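# Place loose jigsaw pieces into their matching board holes

## Task

Complete the jigsaw: set every loose piece into its own hole, picture facing up and level with its neighbours (releasing it when it sits roughly half inserted is acceptable). Nothing else may remain even partly above the board within its rim, the result must hold without the robot supporting it, and at the end the gripper must have released everything and moved away.

## Robot and tools

Robot: one arm (a Franka FR3, seven joints) carrying a Robotiq 2F-140 two-finger gripper. There is only this one arm, so every motion argument describes a single gripper.

Frames: the scene frame has its origin on the table surface straight below the arm's base, +z up, and +y to the left when facing along +x. Results report end_effector_position (metres) and end_effector_quat_wxyz in this frame; that point lies midway between the closed finger pads, and the reported value can be a little off, more so at long reach. Gripper axes: the fingers point along the gripper's +z, and they open and close along its y. Closed fingertips extend about 33 mm past the reported point, open ones about 9 mm. While closing, the tips travel roughly 24 mm further out from the arm, so leave that clearance above the table or board.

A row is 9 numbers, each in [-1, 1]: dx, dy, dz, rx, ry, rz, position, force_limit, speed. The first six are an offset, not a pose, expressed in the gripper's own axes and measured from the gripper pose shown in the most recent result that reports it (or, before any such result, or for a later call within the same reply, from where the robot is when the action begins). Scale: 1.0 equals 0.6 m of translation or 180 degrees of rotation; rx, ry, rz form one rotation vector. Every row in an action is counted from that same reference, not from the preceding row, so all-zero offsets pull the hand back to the reference rather than holding still. Finger numbers: position +1 is fully open (140 mm), about -0.8 brings the pads together, -1 closes until blocked. force_limit runs from about 14 N (-1) through 60 N (0) to 107 N (+1). speed sets finger speed, about 30 mm/s (-1), 140 (0), 250 (+1).

Each control step the commanded pose is clipped to at most 70 mm and 16 degrees from the measured pose; the controller favours position over orientation when both cannot be met.

Tools:
- execute_actions: actions is a list with zero or one entry. Empty list: just report state. {"rows": [...], "steps": n}: up to 15 rows, n up to 15 steps of 1/30 s, one row per step, the final row repeated if rows run out (default 15 steps). {"steps": n} alone: a wait up to 300 steps counted from the previous result. Optional pictures (boolean) toggles camera images. A rejected call moves nothing.
- move: target is one 9-number row (same offset rules); speed is path top speed in m/s, 0.002 to 0.5, default 0.25 (turning capped at twice that in rad/s). The path is straight, 0.5 to 10 s long, and does not slow for obstacles; finger values are applied at the start. Its result adds a move: line with the ending (done, off_target, moving, held, fault) and which limits acted (paced = clipped, held = steps blocked by the clearance check, after which the arm may lurch fast), plus the distance to target.
- wait: seconds 0 to 10; nothing new is sent.
- zoom_image: camera (cam_head_left, cam_head_right, cam_high, cam_low, cam_wrist) and region [x0, y0, x1, y1] in pixels, at most 504x504, top-left origin.
- show_instructions: shows the reference images for the puzzle.
- read_manual: licence texts only.
- finished_scene: scene number; ends and grades the current scene irreversibly.

Result lines: object_status 0 = fingers moving, 1 = blocked while opening, 2 = blocked while closing (a grip), 3 = reached target or pads met (thin items may still be held). Confirm a grasp by reading 2. Stopped fingers stay put until a position change of at least 0.01; to tighten, raise force_limit and switch position between -1 and -0.98. position_measured is in counts: 3 fully open, 230 pads touching. "pose unreachable" and HELD mark steps the clearance check altered or blocked (a mounting block under the base counts as arm). "Hand target" shows where the controller is heading. After an action ends the arm continues only to the last clipped pose, so check the reported pose and send the remainder.

Cameras: cam_head_left, cam_head_right, cam_high, cam_low (672x504) and a fisheye cam_wrist (616x616); calibrations are approximate.

Cautions: exceeding a joint's load limit (waist and shoulder 35, upper arm roll 32, elbow 30, forearm roll, wrist pitch and wrist roll 12 N m, including held weight) freezes the arm for 10 s. Holding loads heats motors; a MOTOR HOT warning precedes a braking fault. Move slowly near contact, since speed and overshoot past contact increase force. Pieces may be tugged or nudged unexpectedly. Never drop, slam or knock anything off the table, keep stray objects off the board, and release and retract before finishing.

Each tool is called in YAML: its name, and indented under it one key for each argument.

Reference images:

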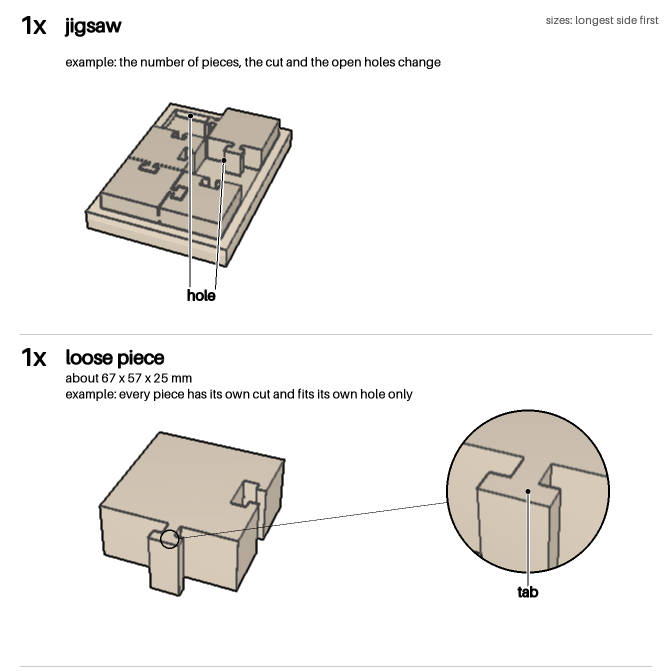

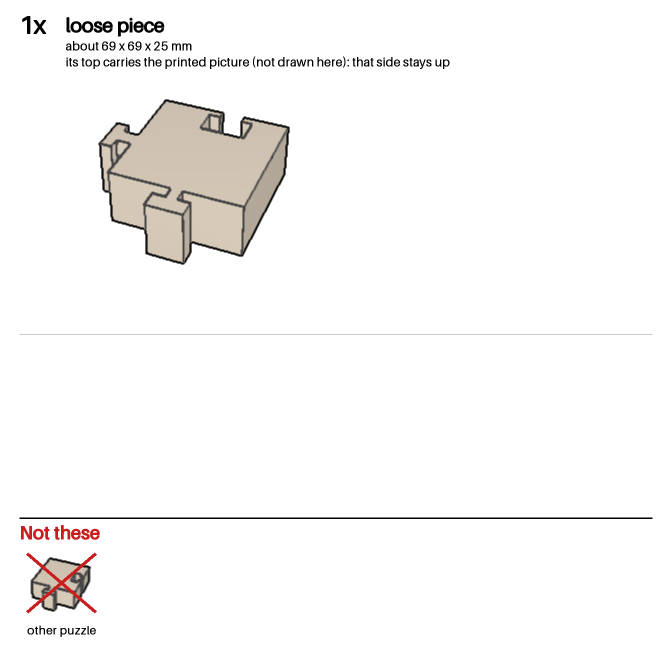

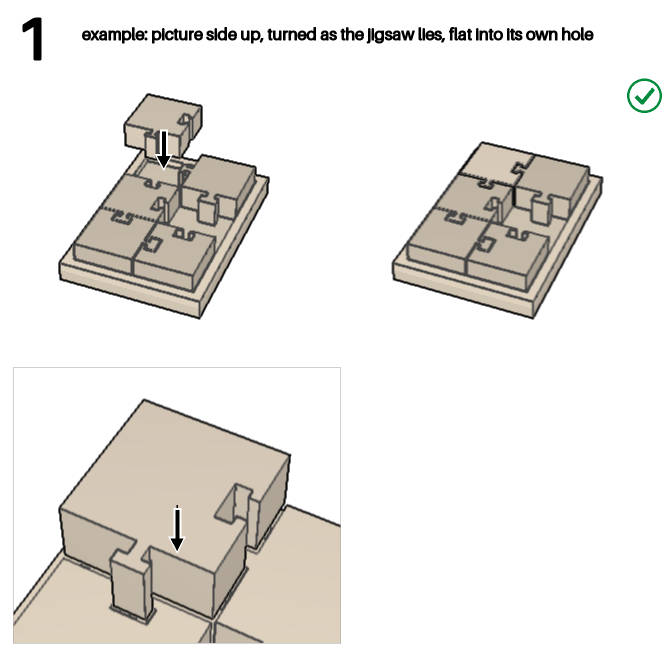

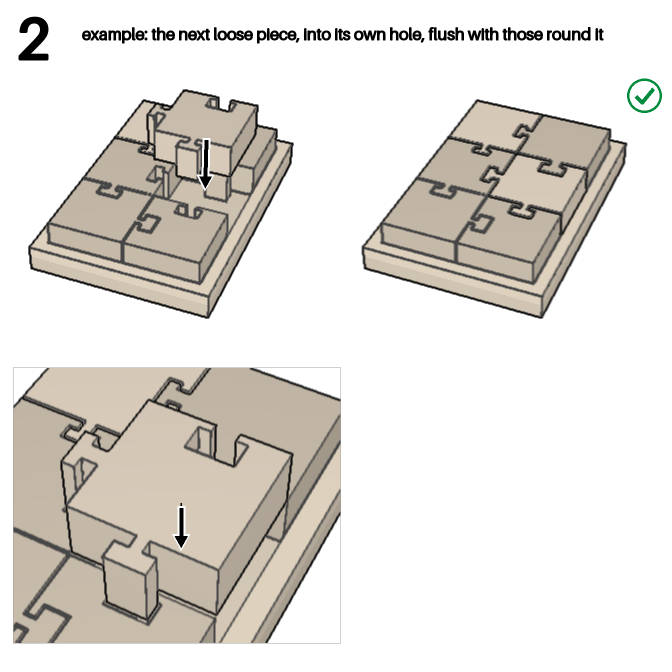

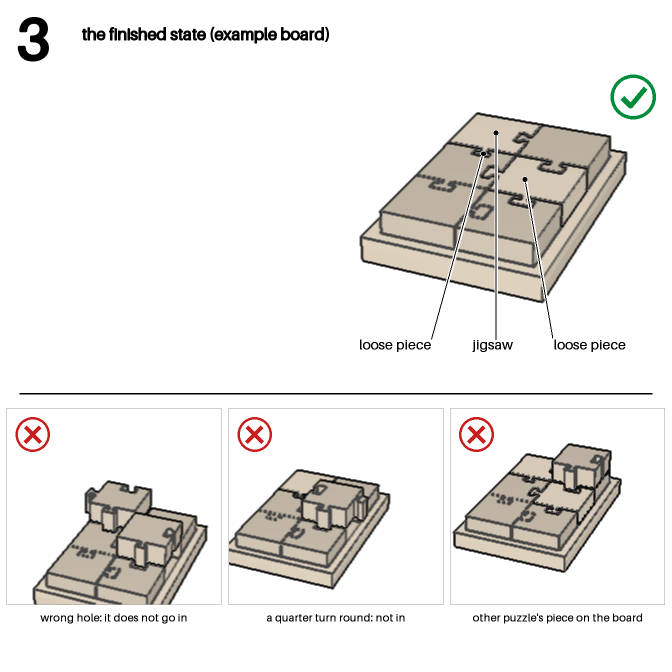

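## Session

execute_actions:
  actions: []

Scene clock: 0.00 s of 4500.00 s.
end_effector_position=(+0.5912, +0.4510, +0.3525) position_measured=3 object_status=3 end_effector_quat_wxyz=(-0.400, +0.799, +0.445, +0.059)
Joint positions: [ 0.281  0.551  0.131 -1.313  0.801  1.769 -2.438]
Joint velocities: [ 0.     0.002 -0.001  0.     0.001 -0.    -0.001]
Hand target: +0.591, +0.451, +0.352; -0.400, +0.799, +0.445, +0.059

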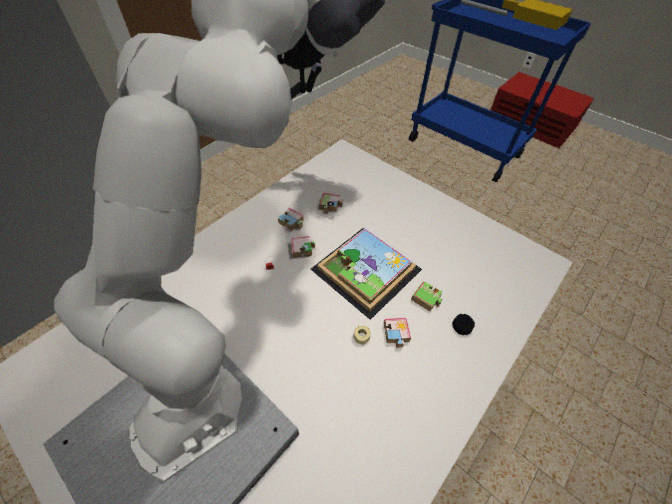

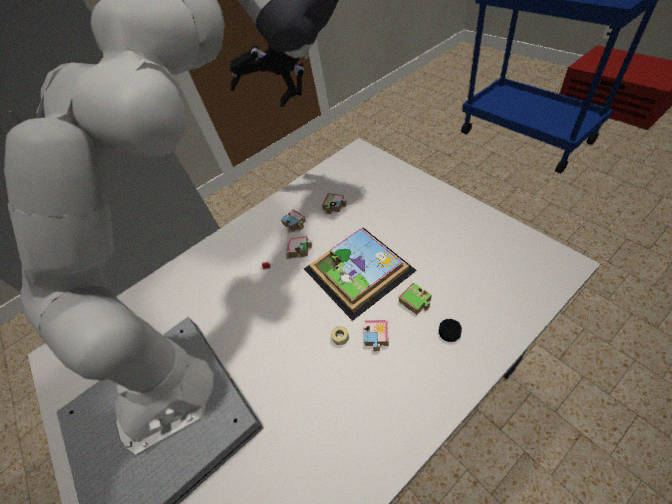

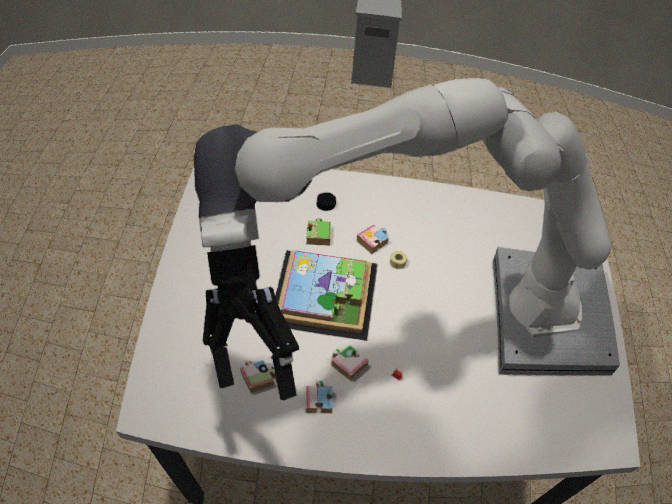

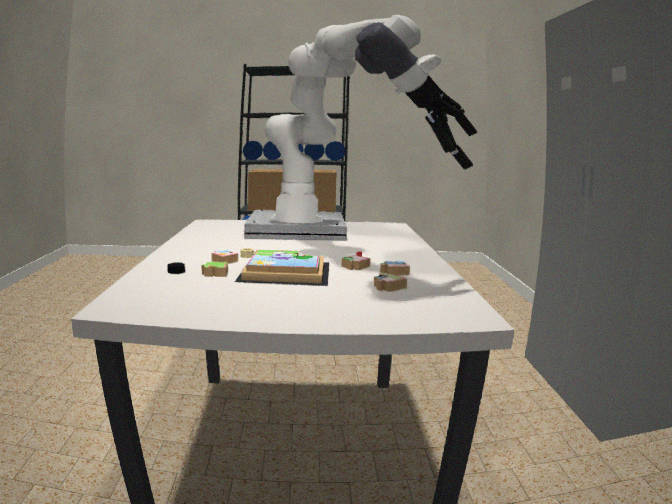

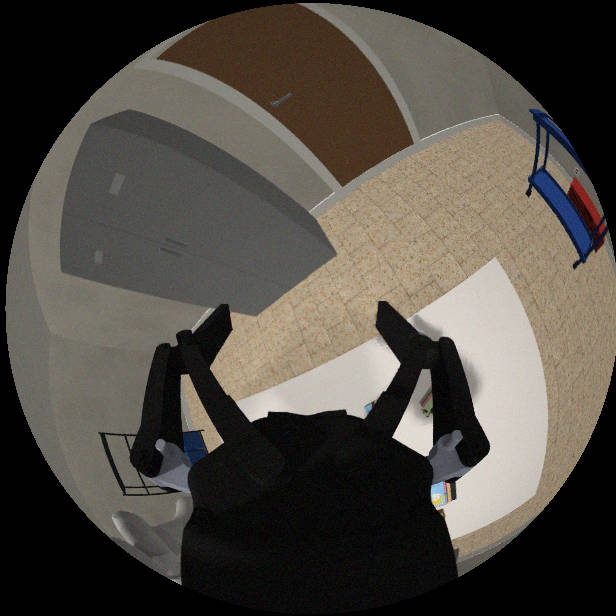

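zoom_image:
  camera: "cam_high"
  region: [200, 180, 440, 420]

zoom_image:
  camera: "cam_head_left"
  region: [260, 180, 490, 360]

Region (200, 180, 440, 420) of cam_high's 672x504 image, scaled by 2.100, with more detail than that image has.

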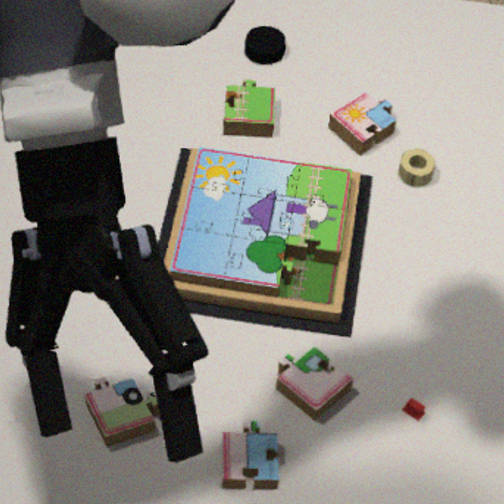

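Region (260, 180, 490, 360) of cam_head_left's 672x504 image, scaled by 2.191, with more detail than that image has; it fills the top 394 rows of this view, and the rest is white.

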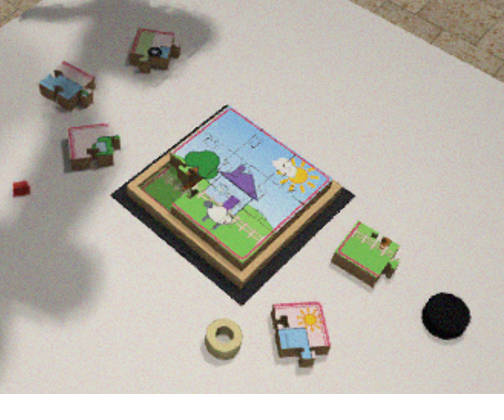

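move:
  target: [-0.638,0.018,-0.32,-0.21,-0.161,0,1,0,0]

Scene clock: 19.50 s of 4500.00 s.
end_effector_position=(+0.4138, +0.0639, +0.3030) position_measured=3 object_status=3 end_effector_quat_wxyz=(-0.004, +0.873, +0.488, -0.008)
Joint positions: [ 0.151 -0.394  0.019 -2.398  0.027  1.983 -2.472]
Joint velocities: [-0.003 -0.002  0.003 -0.002 -0.007  0.013  0.002]
Hand target: +0.415, +0.063, +0.303; -0.000, +0.874, +0.485, -0.006
Off the commanded pose: 0.008 m, 1 deg.
After step 90, 14.23 s passed at rest.
move: off_target
camera_calibration (this result's frames):
cam_wrist: T_world_to_cam=[[0.839101, -0.540403, 0.0622468, -0.342006], [-0.522981, -0.769932, 0.365643, 0.164915], [-0.149669, -0.339366, -0.928671, 0.54374], [0, 0, 0, 1]] pos_world=[0.454606, 0.126679, 0.465944]

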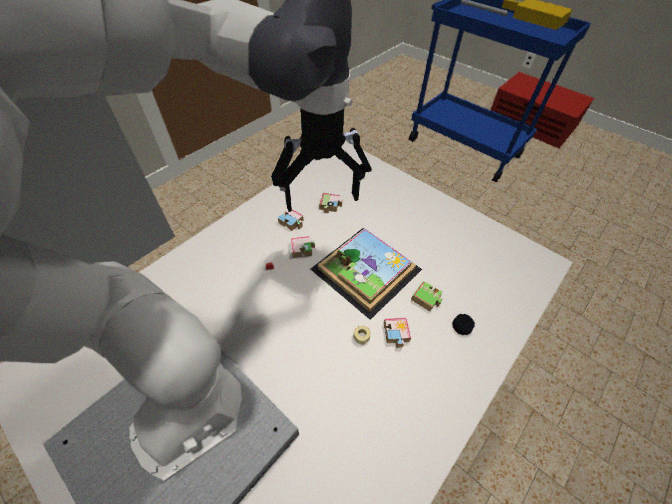

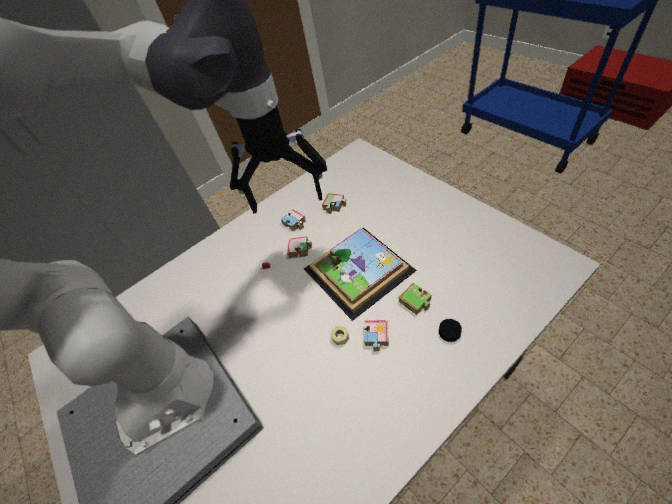

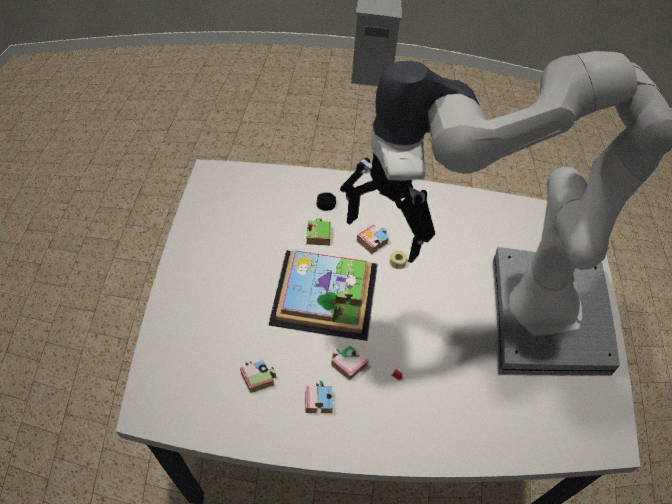

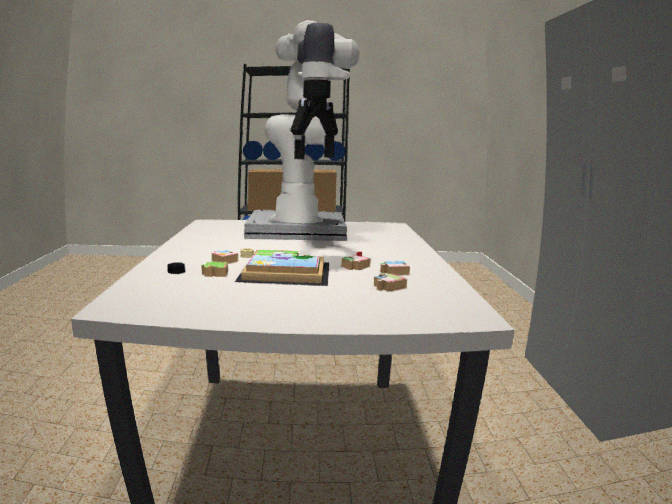

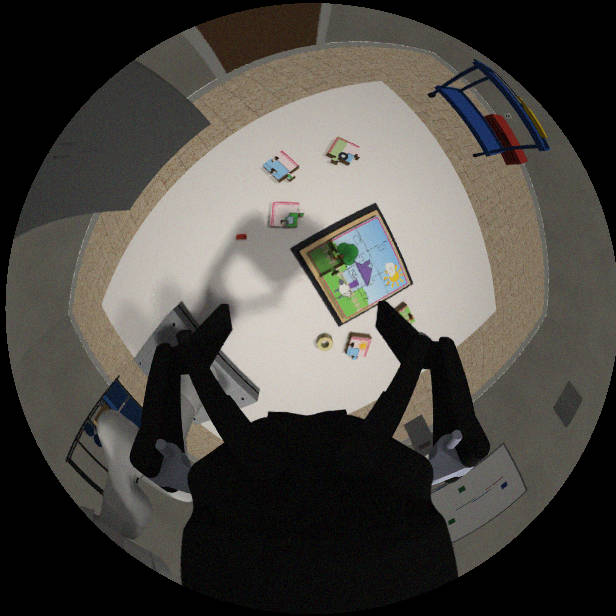

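zoom_image:
  camera: "cam_wrist"
  region: [220, 120, 460, 370]

Region (220, 120, 460, 370) of cam_wrist's 616x616 image, scaled by 2.016, with more detail than that image has; it fills the left 484 columns of this view, and the rest is white.

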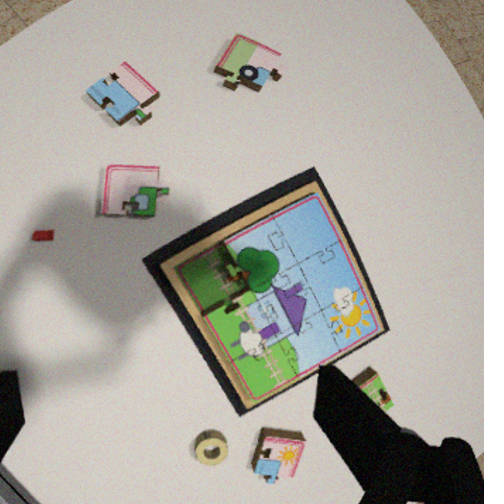

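move:
  target: [-0.227,0.31,0.12,0,0,0.289,1,0,0]

zoom_image:
  camera: "cam_wrist"
  region: [180, 150, 440, 410]

Scene clock: 43.20 s of 4500.00 s.
end_effector_position=(+0.4965, -0.1473, +0.2297) position_measured=3 object_status=3 end_effector_quat_wxyz=(-0.005, +0.998, +0.063, -0.009)
Joint positions: [-0.191 -0.006 -0.07  -2.195  0.018  2.158 -2.008]
Joint velocities: [-0.001 -0.     0.001 -0.002 -0.001  0.     0.029]
Hand target: +0.498, -0.149, +0.230; -0.003, +0.998, +0.056, -0.009
Off the commanded pose: 0.004 m, 1 deg.
After step 90, 18.07 s passed at rest.
move: off_target
camera_calibration (this result's frames):
cam_wrist: T_world_to_cam=[[0.106833, -0.992094, 0.0658482, -0.22471], [-0.924409, -0.0747201, 0.374011, 0.372169], [-0.366134, -0.100827, -0.925084, 0.558216], [0, 0, 0, 1]] pos_world=[0.572425, -0.138842, 0.391998]

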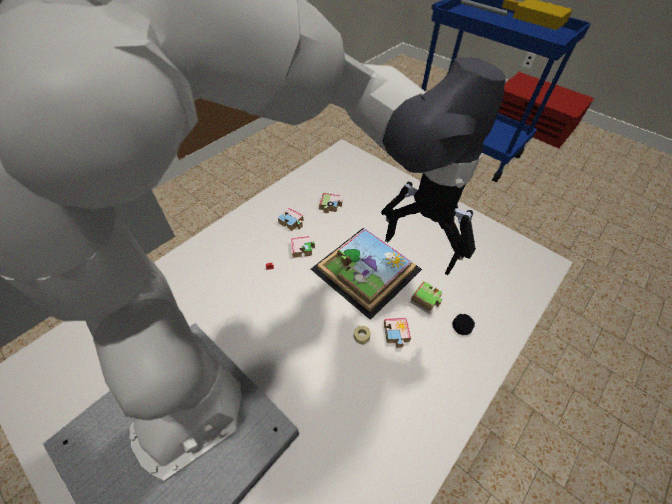

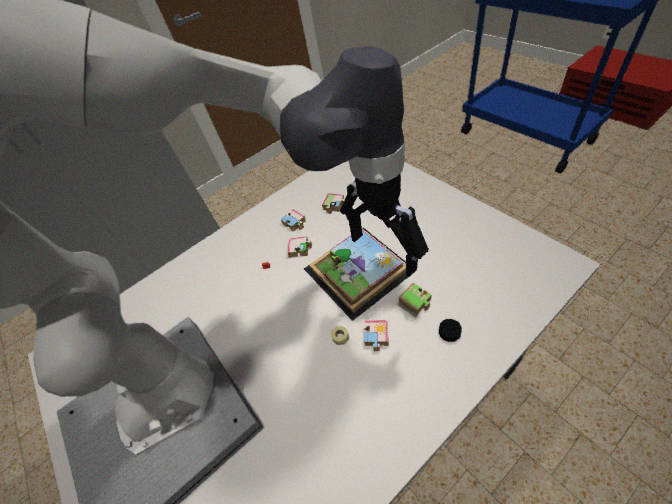

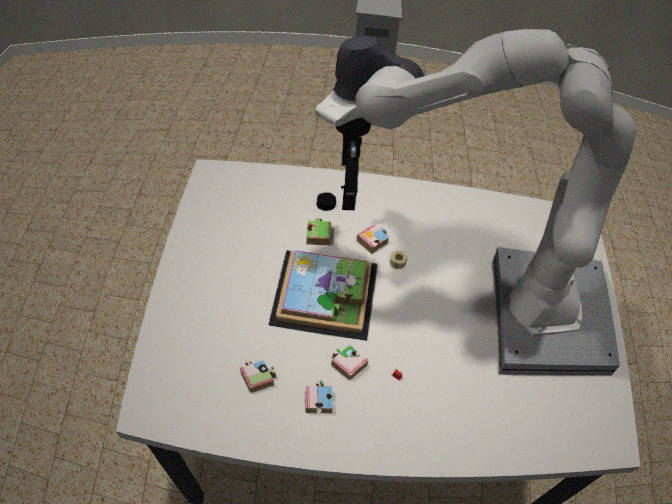

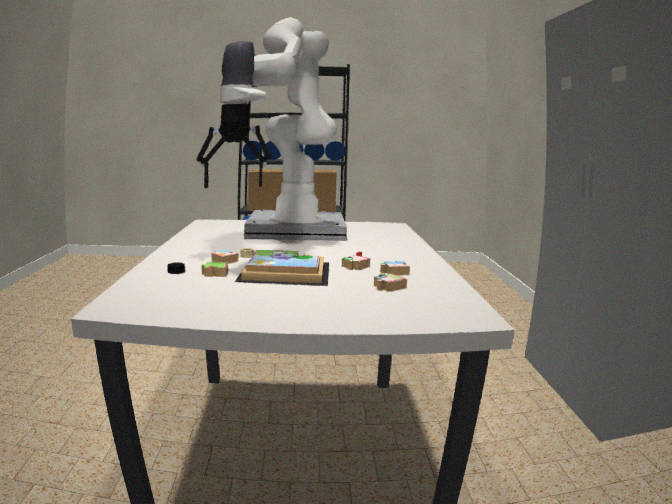

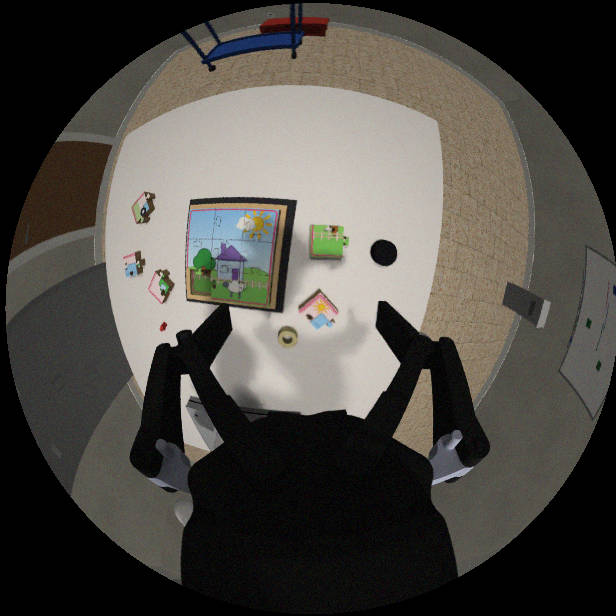

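Region (180, 150, 440, 410) of cam_wrist's 616x616 image, scaled by 1.938, with more detail than that image has.

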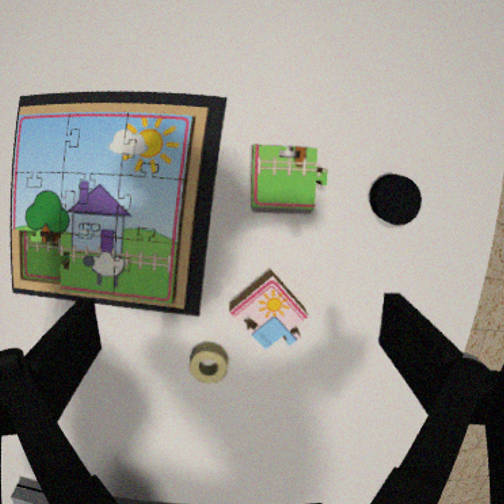

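move:
  target: [0.079,0.082,0.2,0,0,0.5,0.3,-0.5,0.5]

Scene clock: 64.43 s of 4500.00 s.
end_effector_position=(+0.5468, -0.1881, +0.1085) position_measured=91 object_status=3 end_effector_quat_wxyz=(+0.003, +0.757, -0.653, -0.013)
Joint positions: [ 0.023  0.363 -0.332 -2.062  0.19   2.362 -0.617]
Joint velocities: [ 0.    -0.    -0.     0.002  0.     0.     0.029]
Hand target: +0.548, -0.189, +0.109; +0.001, +0.750, -0.661, -0.011
Off the commanded pose: 0.001 m, 1 deg.
After step 90, 14.20 s passed at rest.
move: done
camera_calibration (this result's frames):
cam_wrist: T_world_to_cam=[[-0.987016, -0.127296, 0.0979504, 0.494733], [-0.0825328, 0.925111, 0.370618, 0.189027], [-0.137793, 0.357722, -0.923606, 0.421577], [0, 0, 0, 1]] pos_world=[0.562001, -0.262701, 0.270855]

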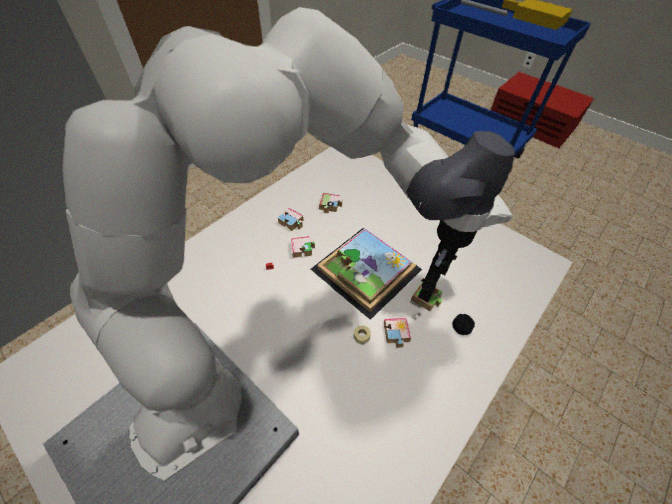

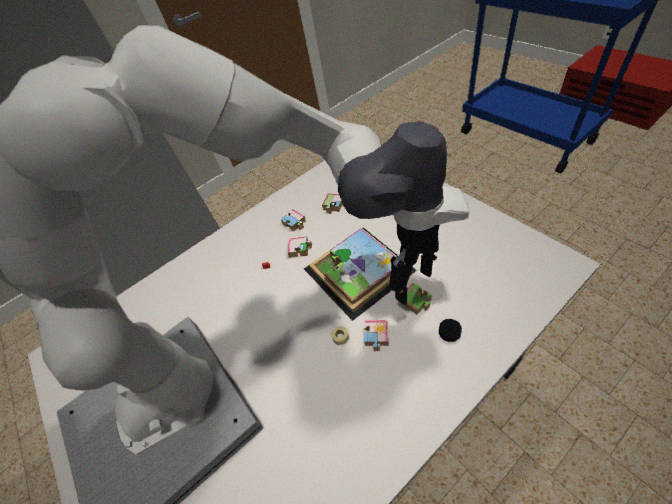

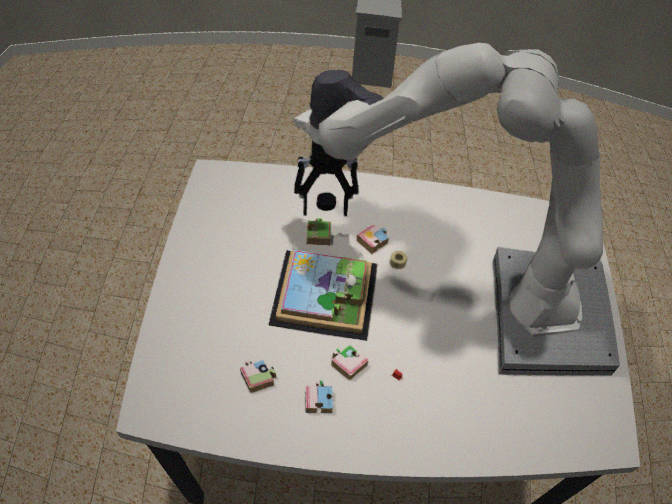

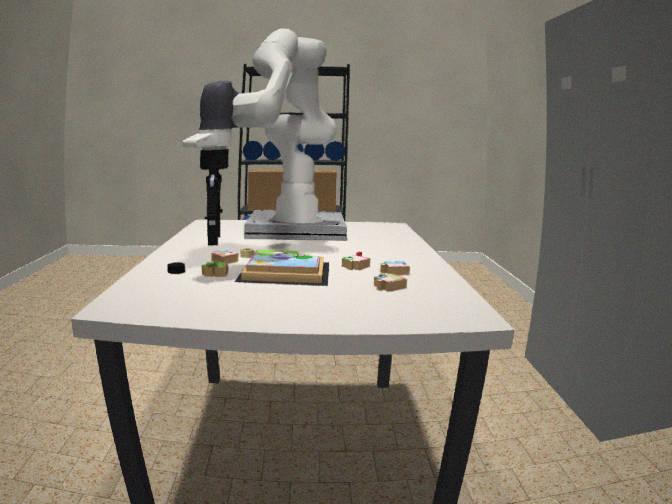

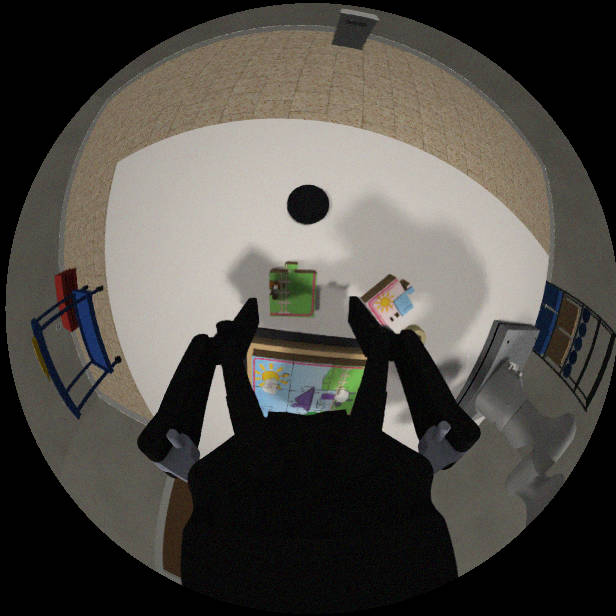

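move:
  target: [0.004,-0.002,0.109,0,0,0,0.1,-0.5,0]
  speed: 0.1

move:
  target: [0,0,0,0,0,0,-1,0,0]

zoom_image:
  camera: "cam_low"
  region: [170, 200, 350, 300]

Scene clock: 75.77 s of 4500.00 s.
end_effector_position=(+0.5529, -0.1907, +0.0516) position_measured=117 object_status=3 end_effector_quat_wxyz=(-0.000, +0.755, -0.656, -0.007)
Joint positions: [-0.018  0.479 -0.282 -2.057  0.243  2.483 -0.646]
Joint velocities: [-0.009 -0.     0.008  0.001 -0.001  0.01  -0.012]
Hand target: +0.547, -0.190, +0.043; +0.002, +0.757, -0.653, -0.013
Off the commanded pose: 0.011 m, 1 deg.
After step 90, 7.23 s passed at rest.
move: off_target
camera_calibration (this result's frames):
cam_wrist: T_world_to_cam=[[-0.989026, -0.119991, 0.0861909, 0.509031], [-0.0804633, 0.926772, 0.366906, 0.212416], [-0.123905, 0.355944, -0.926257, 0.362924], [0, 0, 0, 1]] pos_world=[0.565505, -0.264963, 0.21435]

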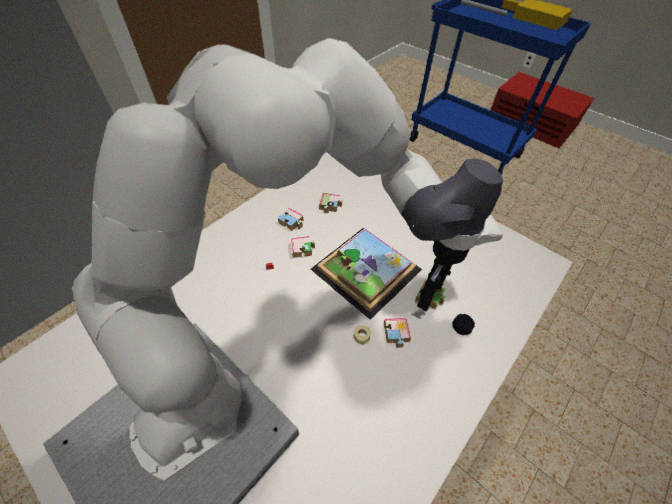

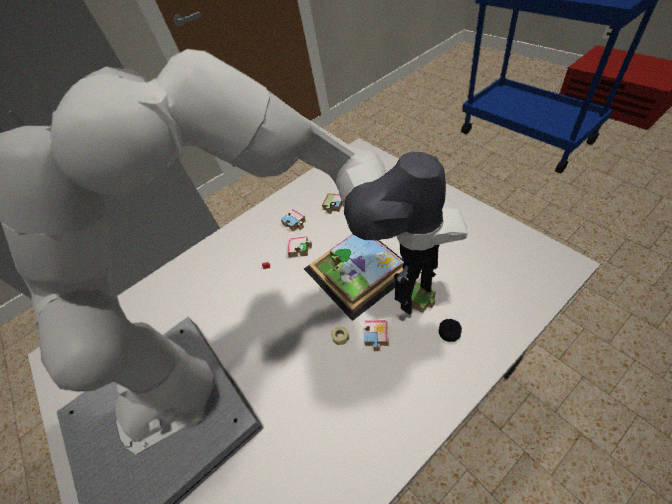

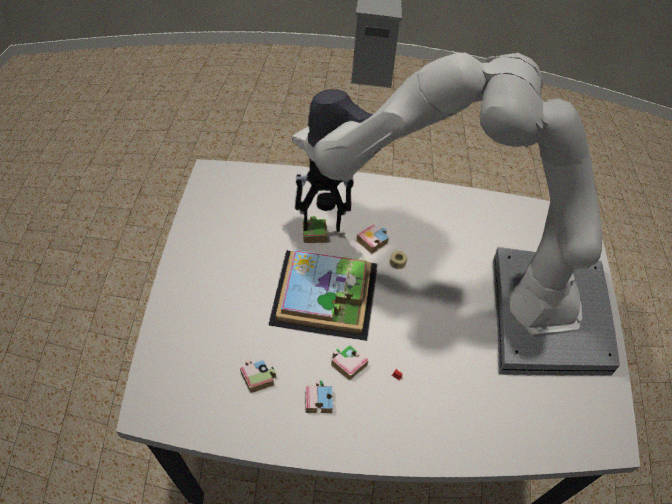

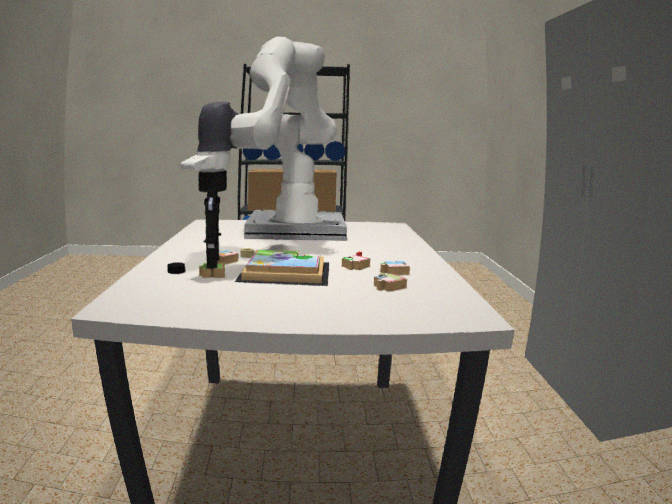

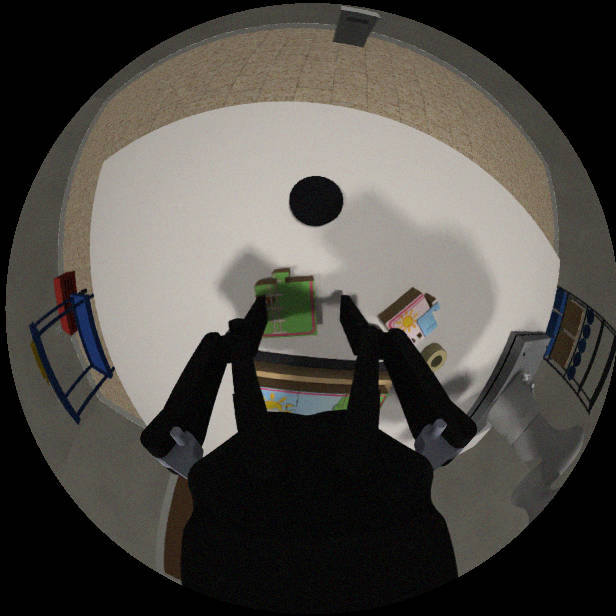

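Scene clock: 76.50 s of 4500.00 s.
end_effector_position=(+0.5568, -0.1918, +0.0565) position_measured=233 object_status=3 end_effector_quat_wxyz=(-0.003, +0.755, -0.656, -0.003)
Joint positions: [-0.018  0.473 -0.282 -2.054  0.243  2.484 -0.646]
Joint velocities: [-0.001  0.001 -0.    -0.001 -0.     0.    -0.001]
Hand target: +0.553, -0.191, +0.052; -0.000, +0.755, -0.656, -0.007
Off the commanded pose: 0.006 m, 1 deg.
move: off_target
camera_calibration (this result's frames):
cam_wrist: T_world_to_cam=[[-0.989877, -0.119653, 0.0763306, 0.513492], [-0.0840151, 0.927469, 0.364339, 0.214146], [-0.114389, 0.354238, -0.928133, 0.362851], [0, 0, 0, 1]] pos_world=[0.567792, -0.265708, 0.219557]

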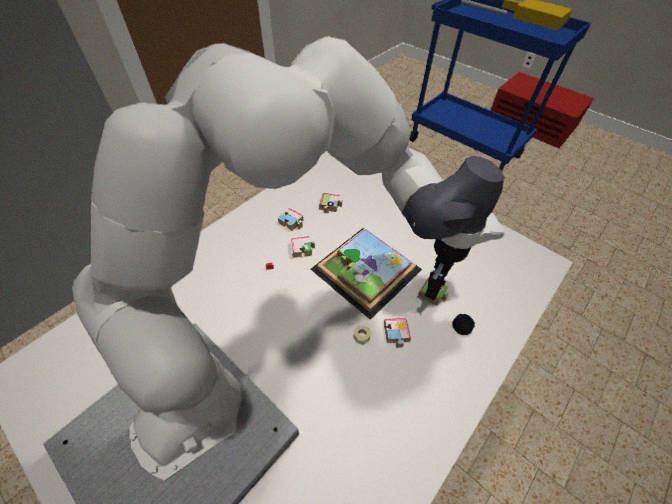

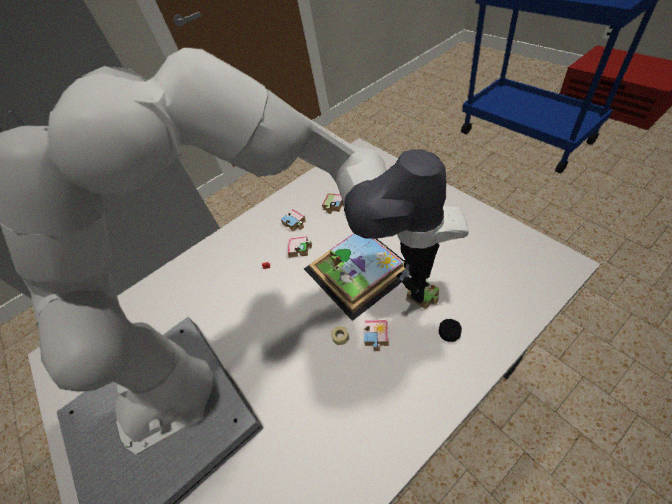

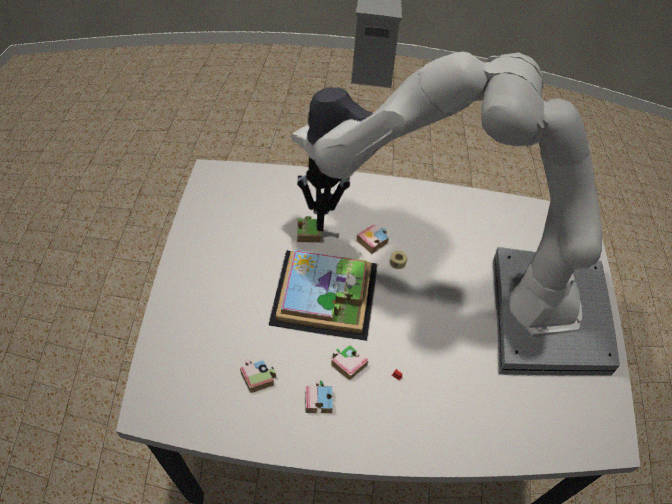

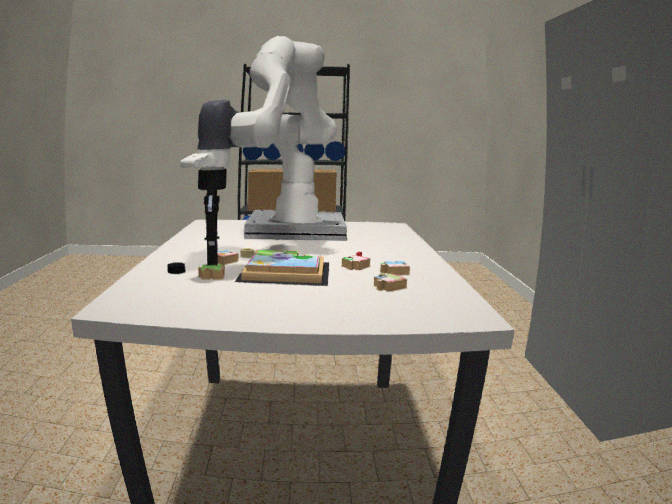

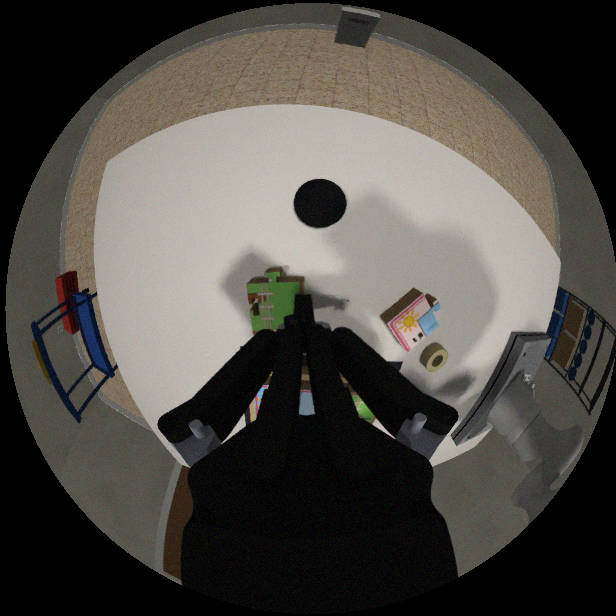

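Region (170, 200, 350, 300) of cam_low's 672x504 image, scaled by 2.800, with more detail than that image has.

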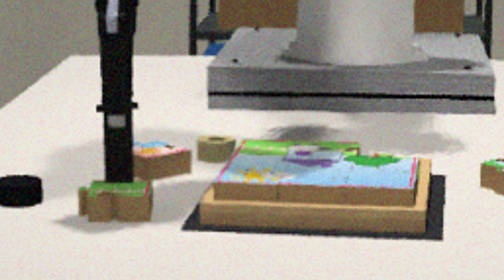

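move:
  target: [0,0,-0.07,0,0,0,0.5,-0.5,0]
  speed: 0.1

Scene clock: 82.17 s of 4500.00 s.
end_effector_position=(+0.5583, -0.1910, +0.0986) position_measured=66 object_status=3 end_effector_quat_wxyz=(-0.005, +0.757, -0.653, -0.001)
Joint positions: [ 0.004  0.391 -0.312 -2.053  0.21   2.408 -0.631]
Joint velocities: [ 0.005 -0.002 -0.006 -0.001 -0.002 -0.012  0.004]
Hand target: +0.556, -0.192, +0.099; -0.003, +0.755, -0.656, -0.003
Off the commanded pose: 0.002 m, 1 deg.
After step 90, 1.70 s passed at rest.
move: done
camera_calibration (this result's frames):
cam_wrist: T_world_to_cam=[[-0.989323, -0.127381, 0.0708172, 0.510588], [-0.0931611, 0.926391, 0.364857, 0.203069], [-0.11208, 0.354364, -0.928366, 0.400593], [0, 0, 0, 1]] pos_world=[0.568953, -0.265038, 0.261647]

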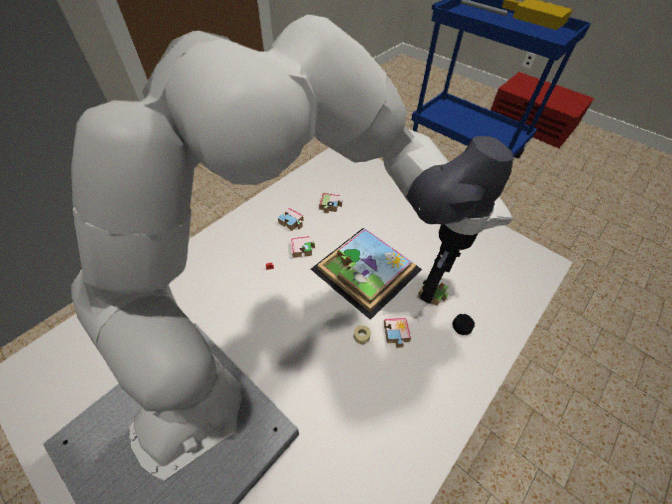

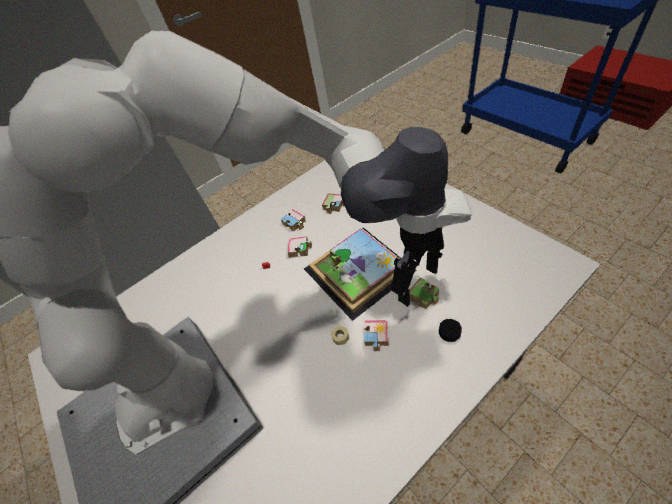

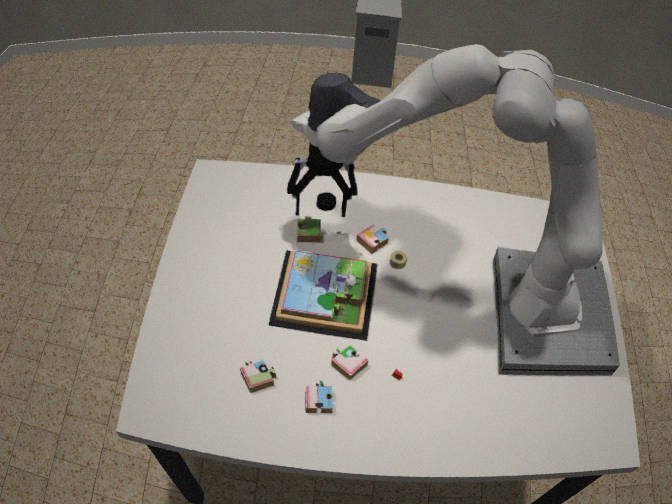

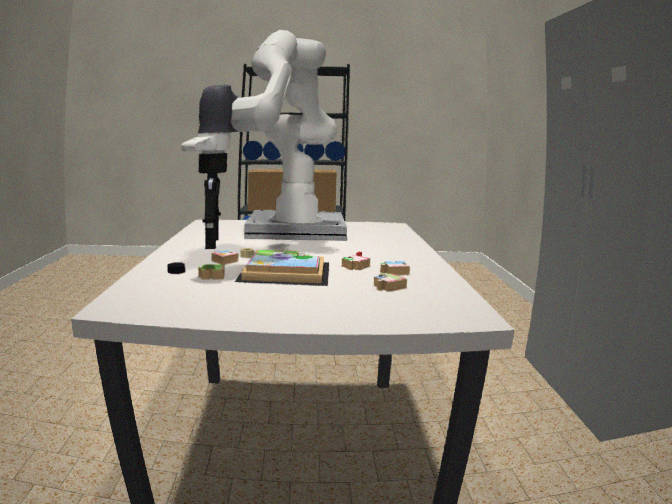

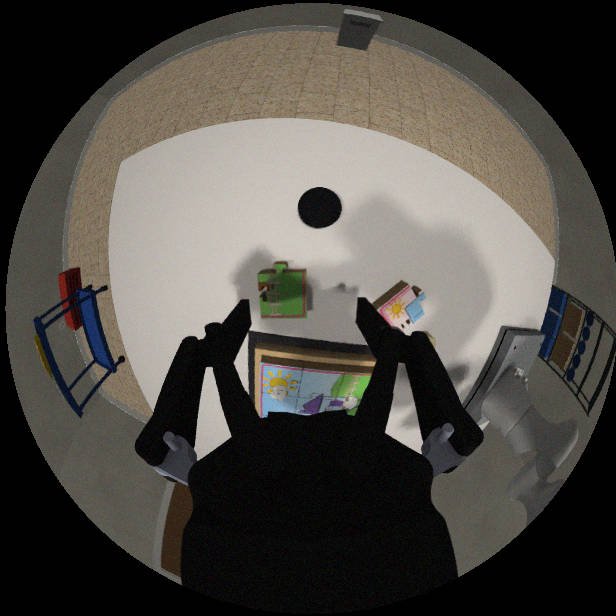

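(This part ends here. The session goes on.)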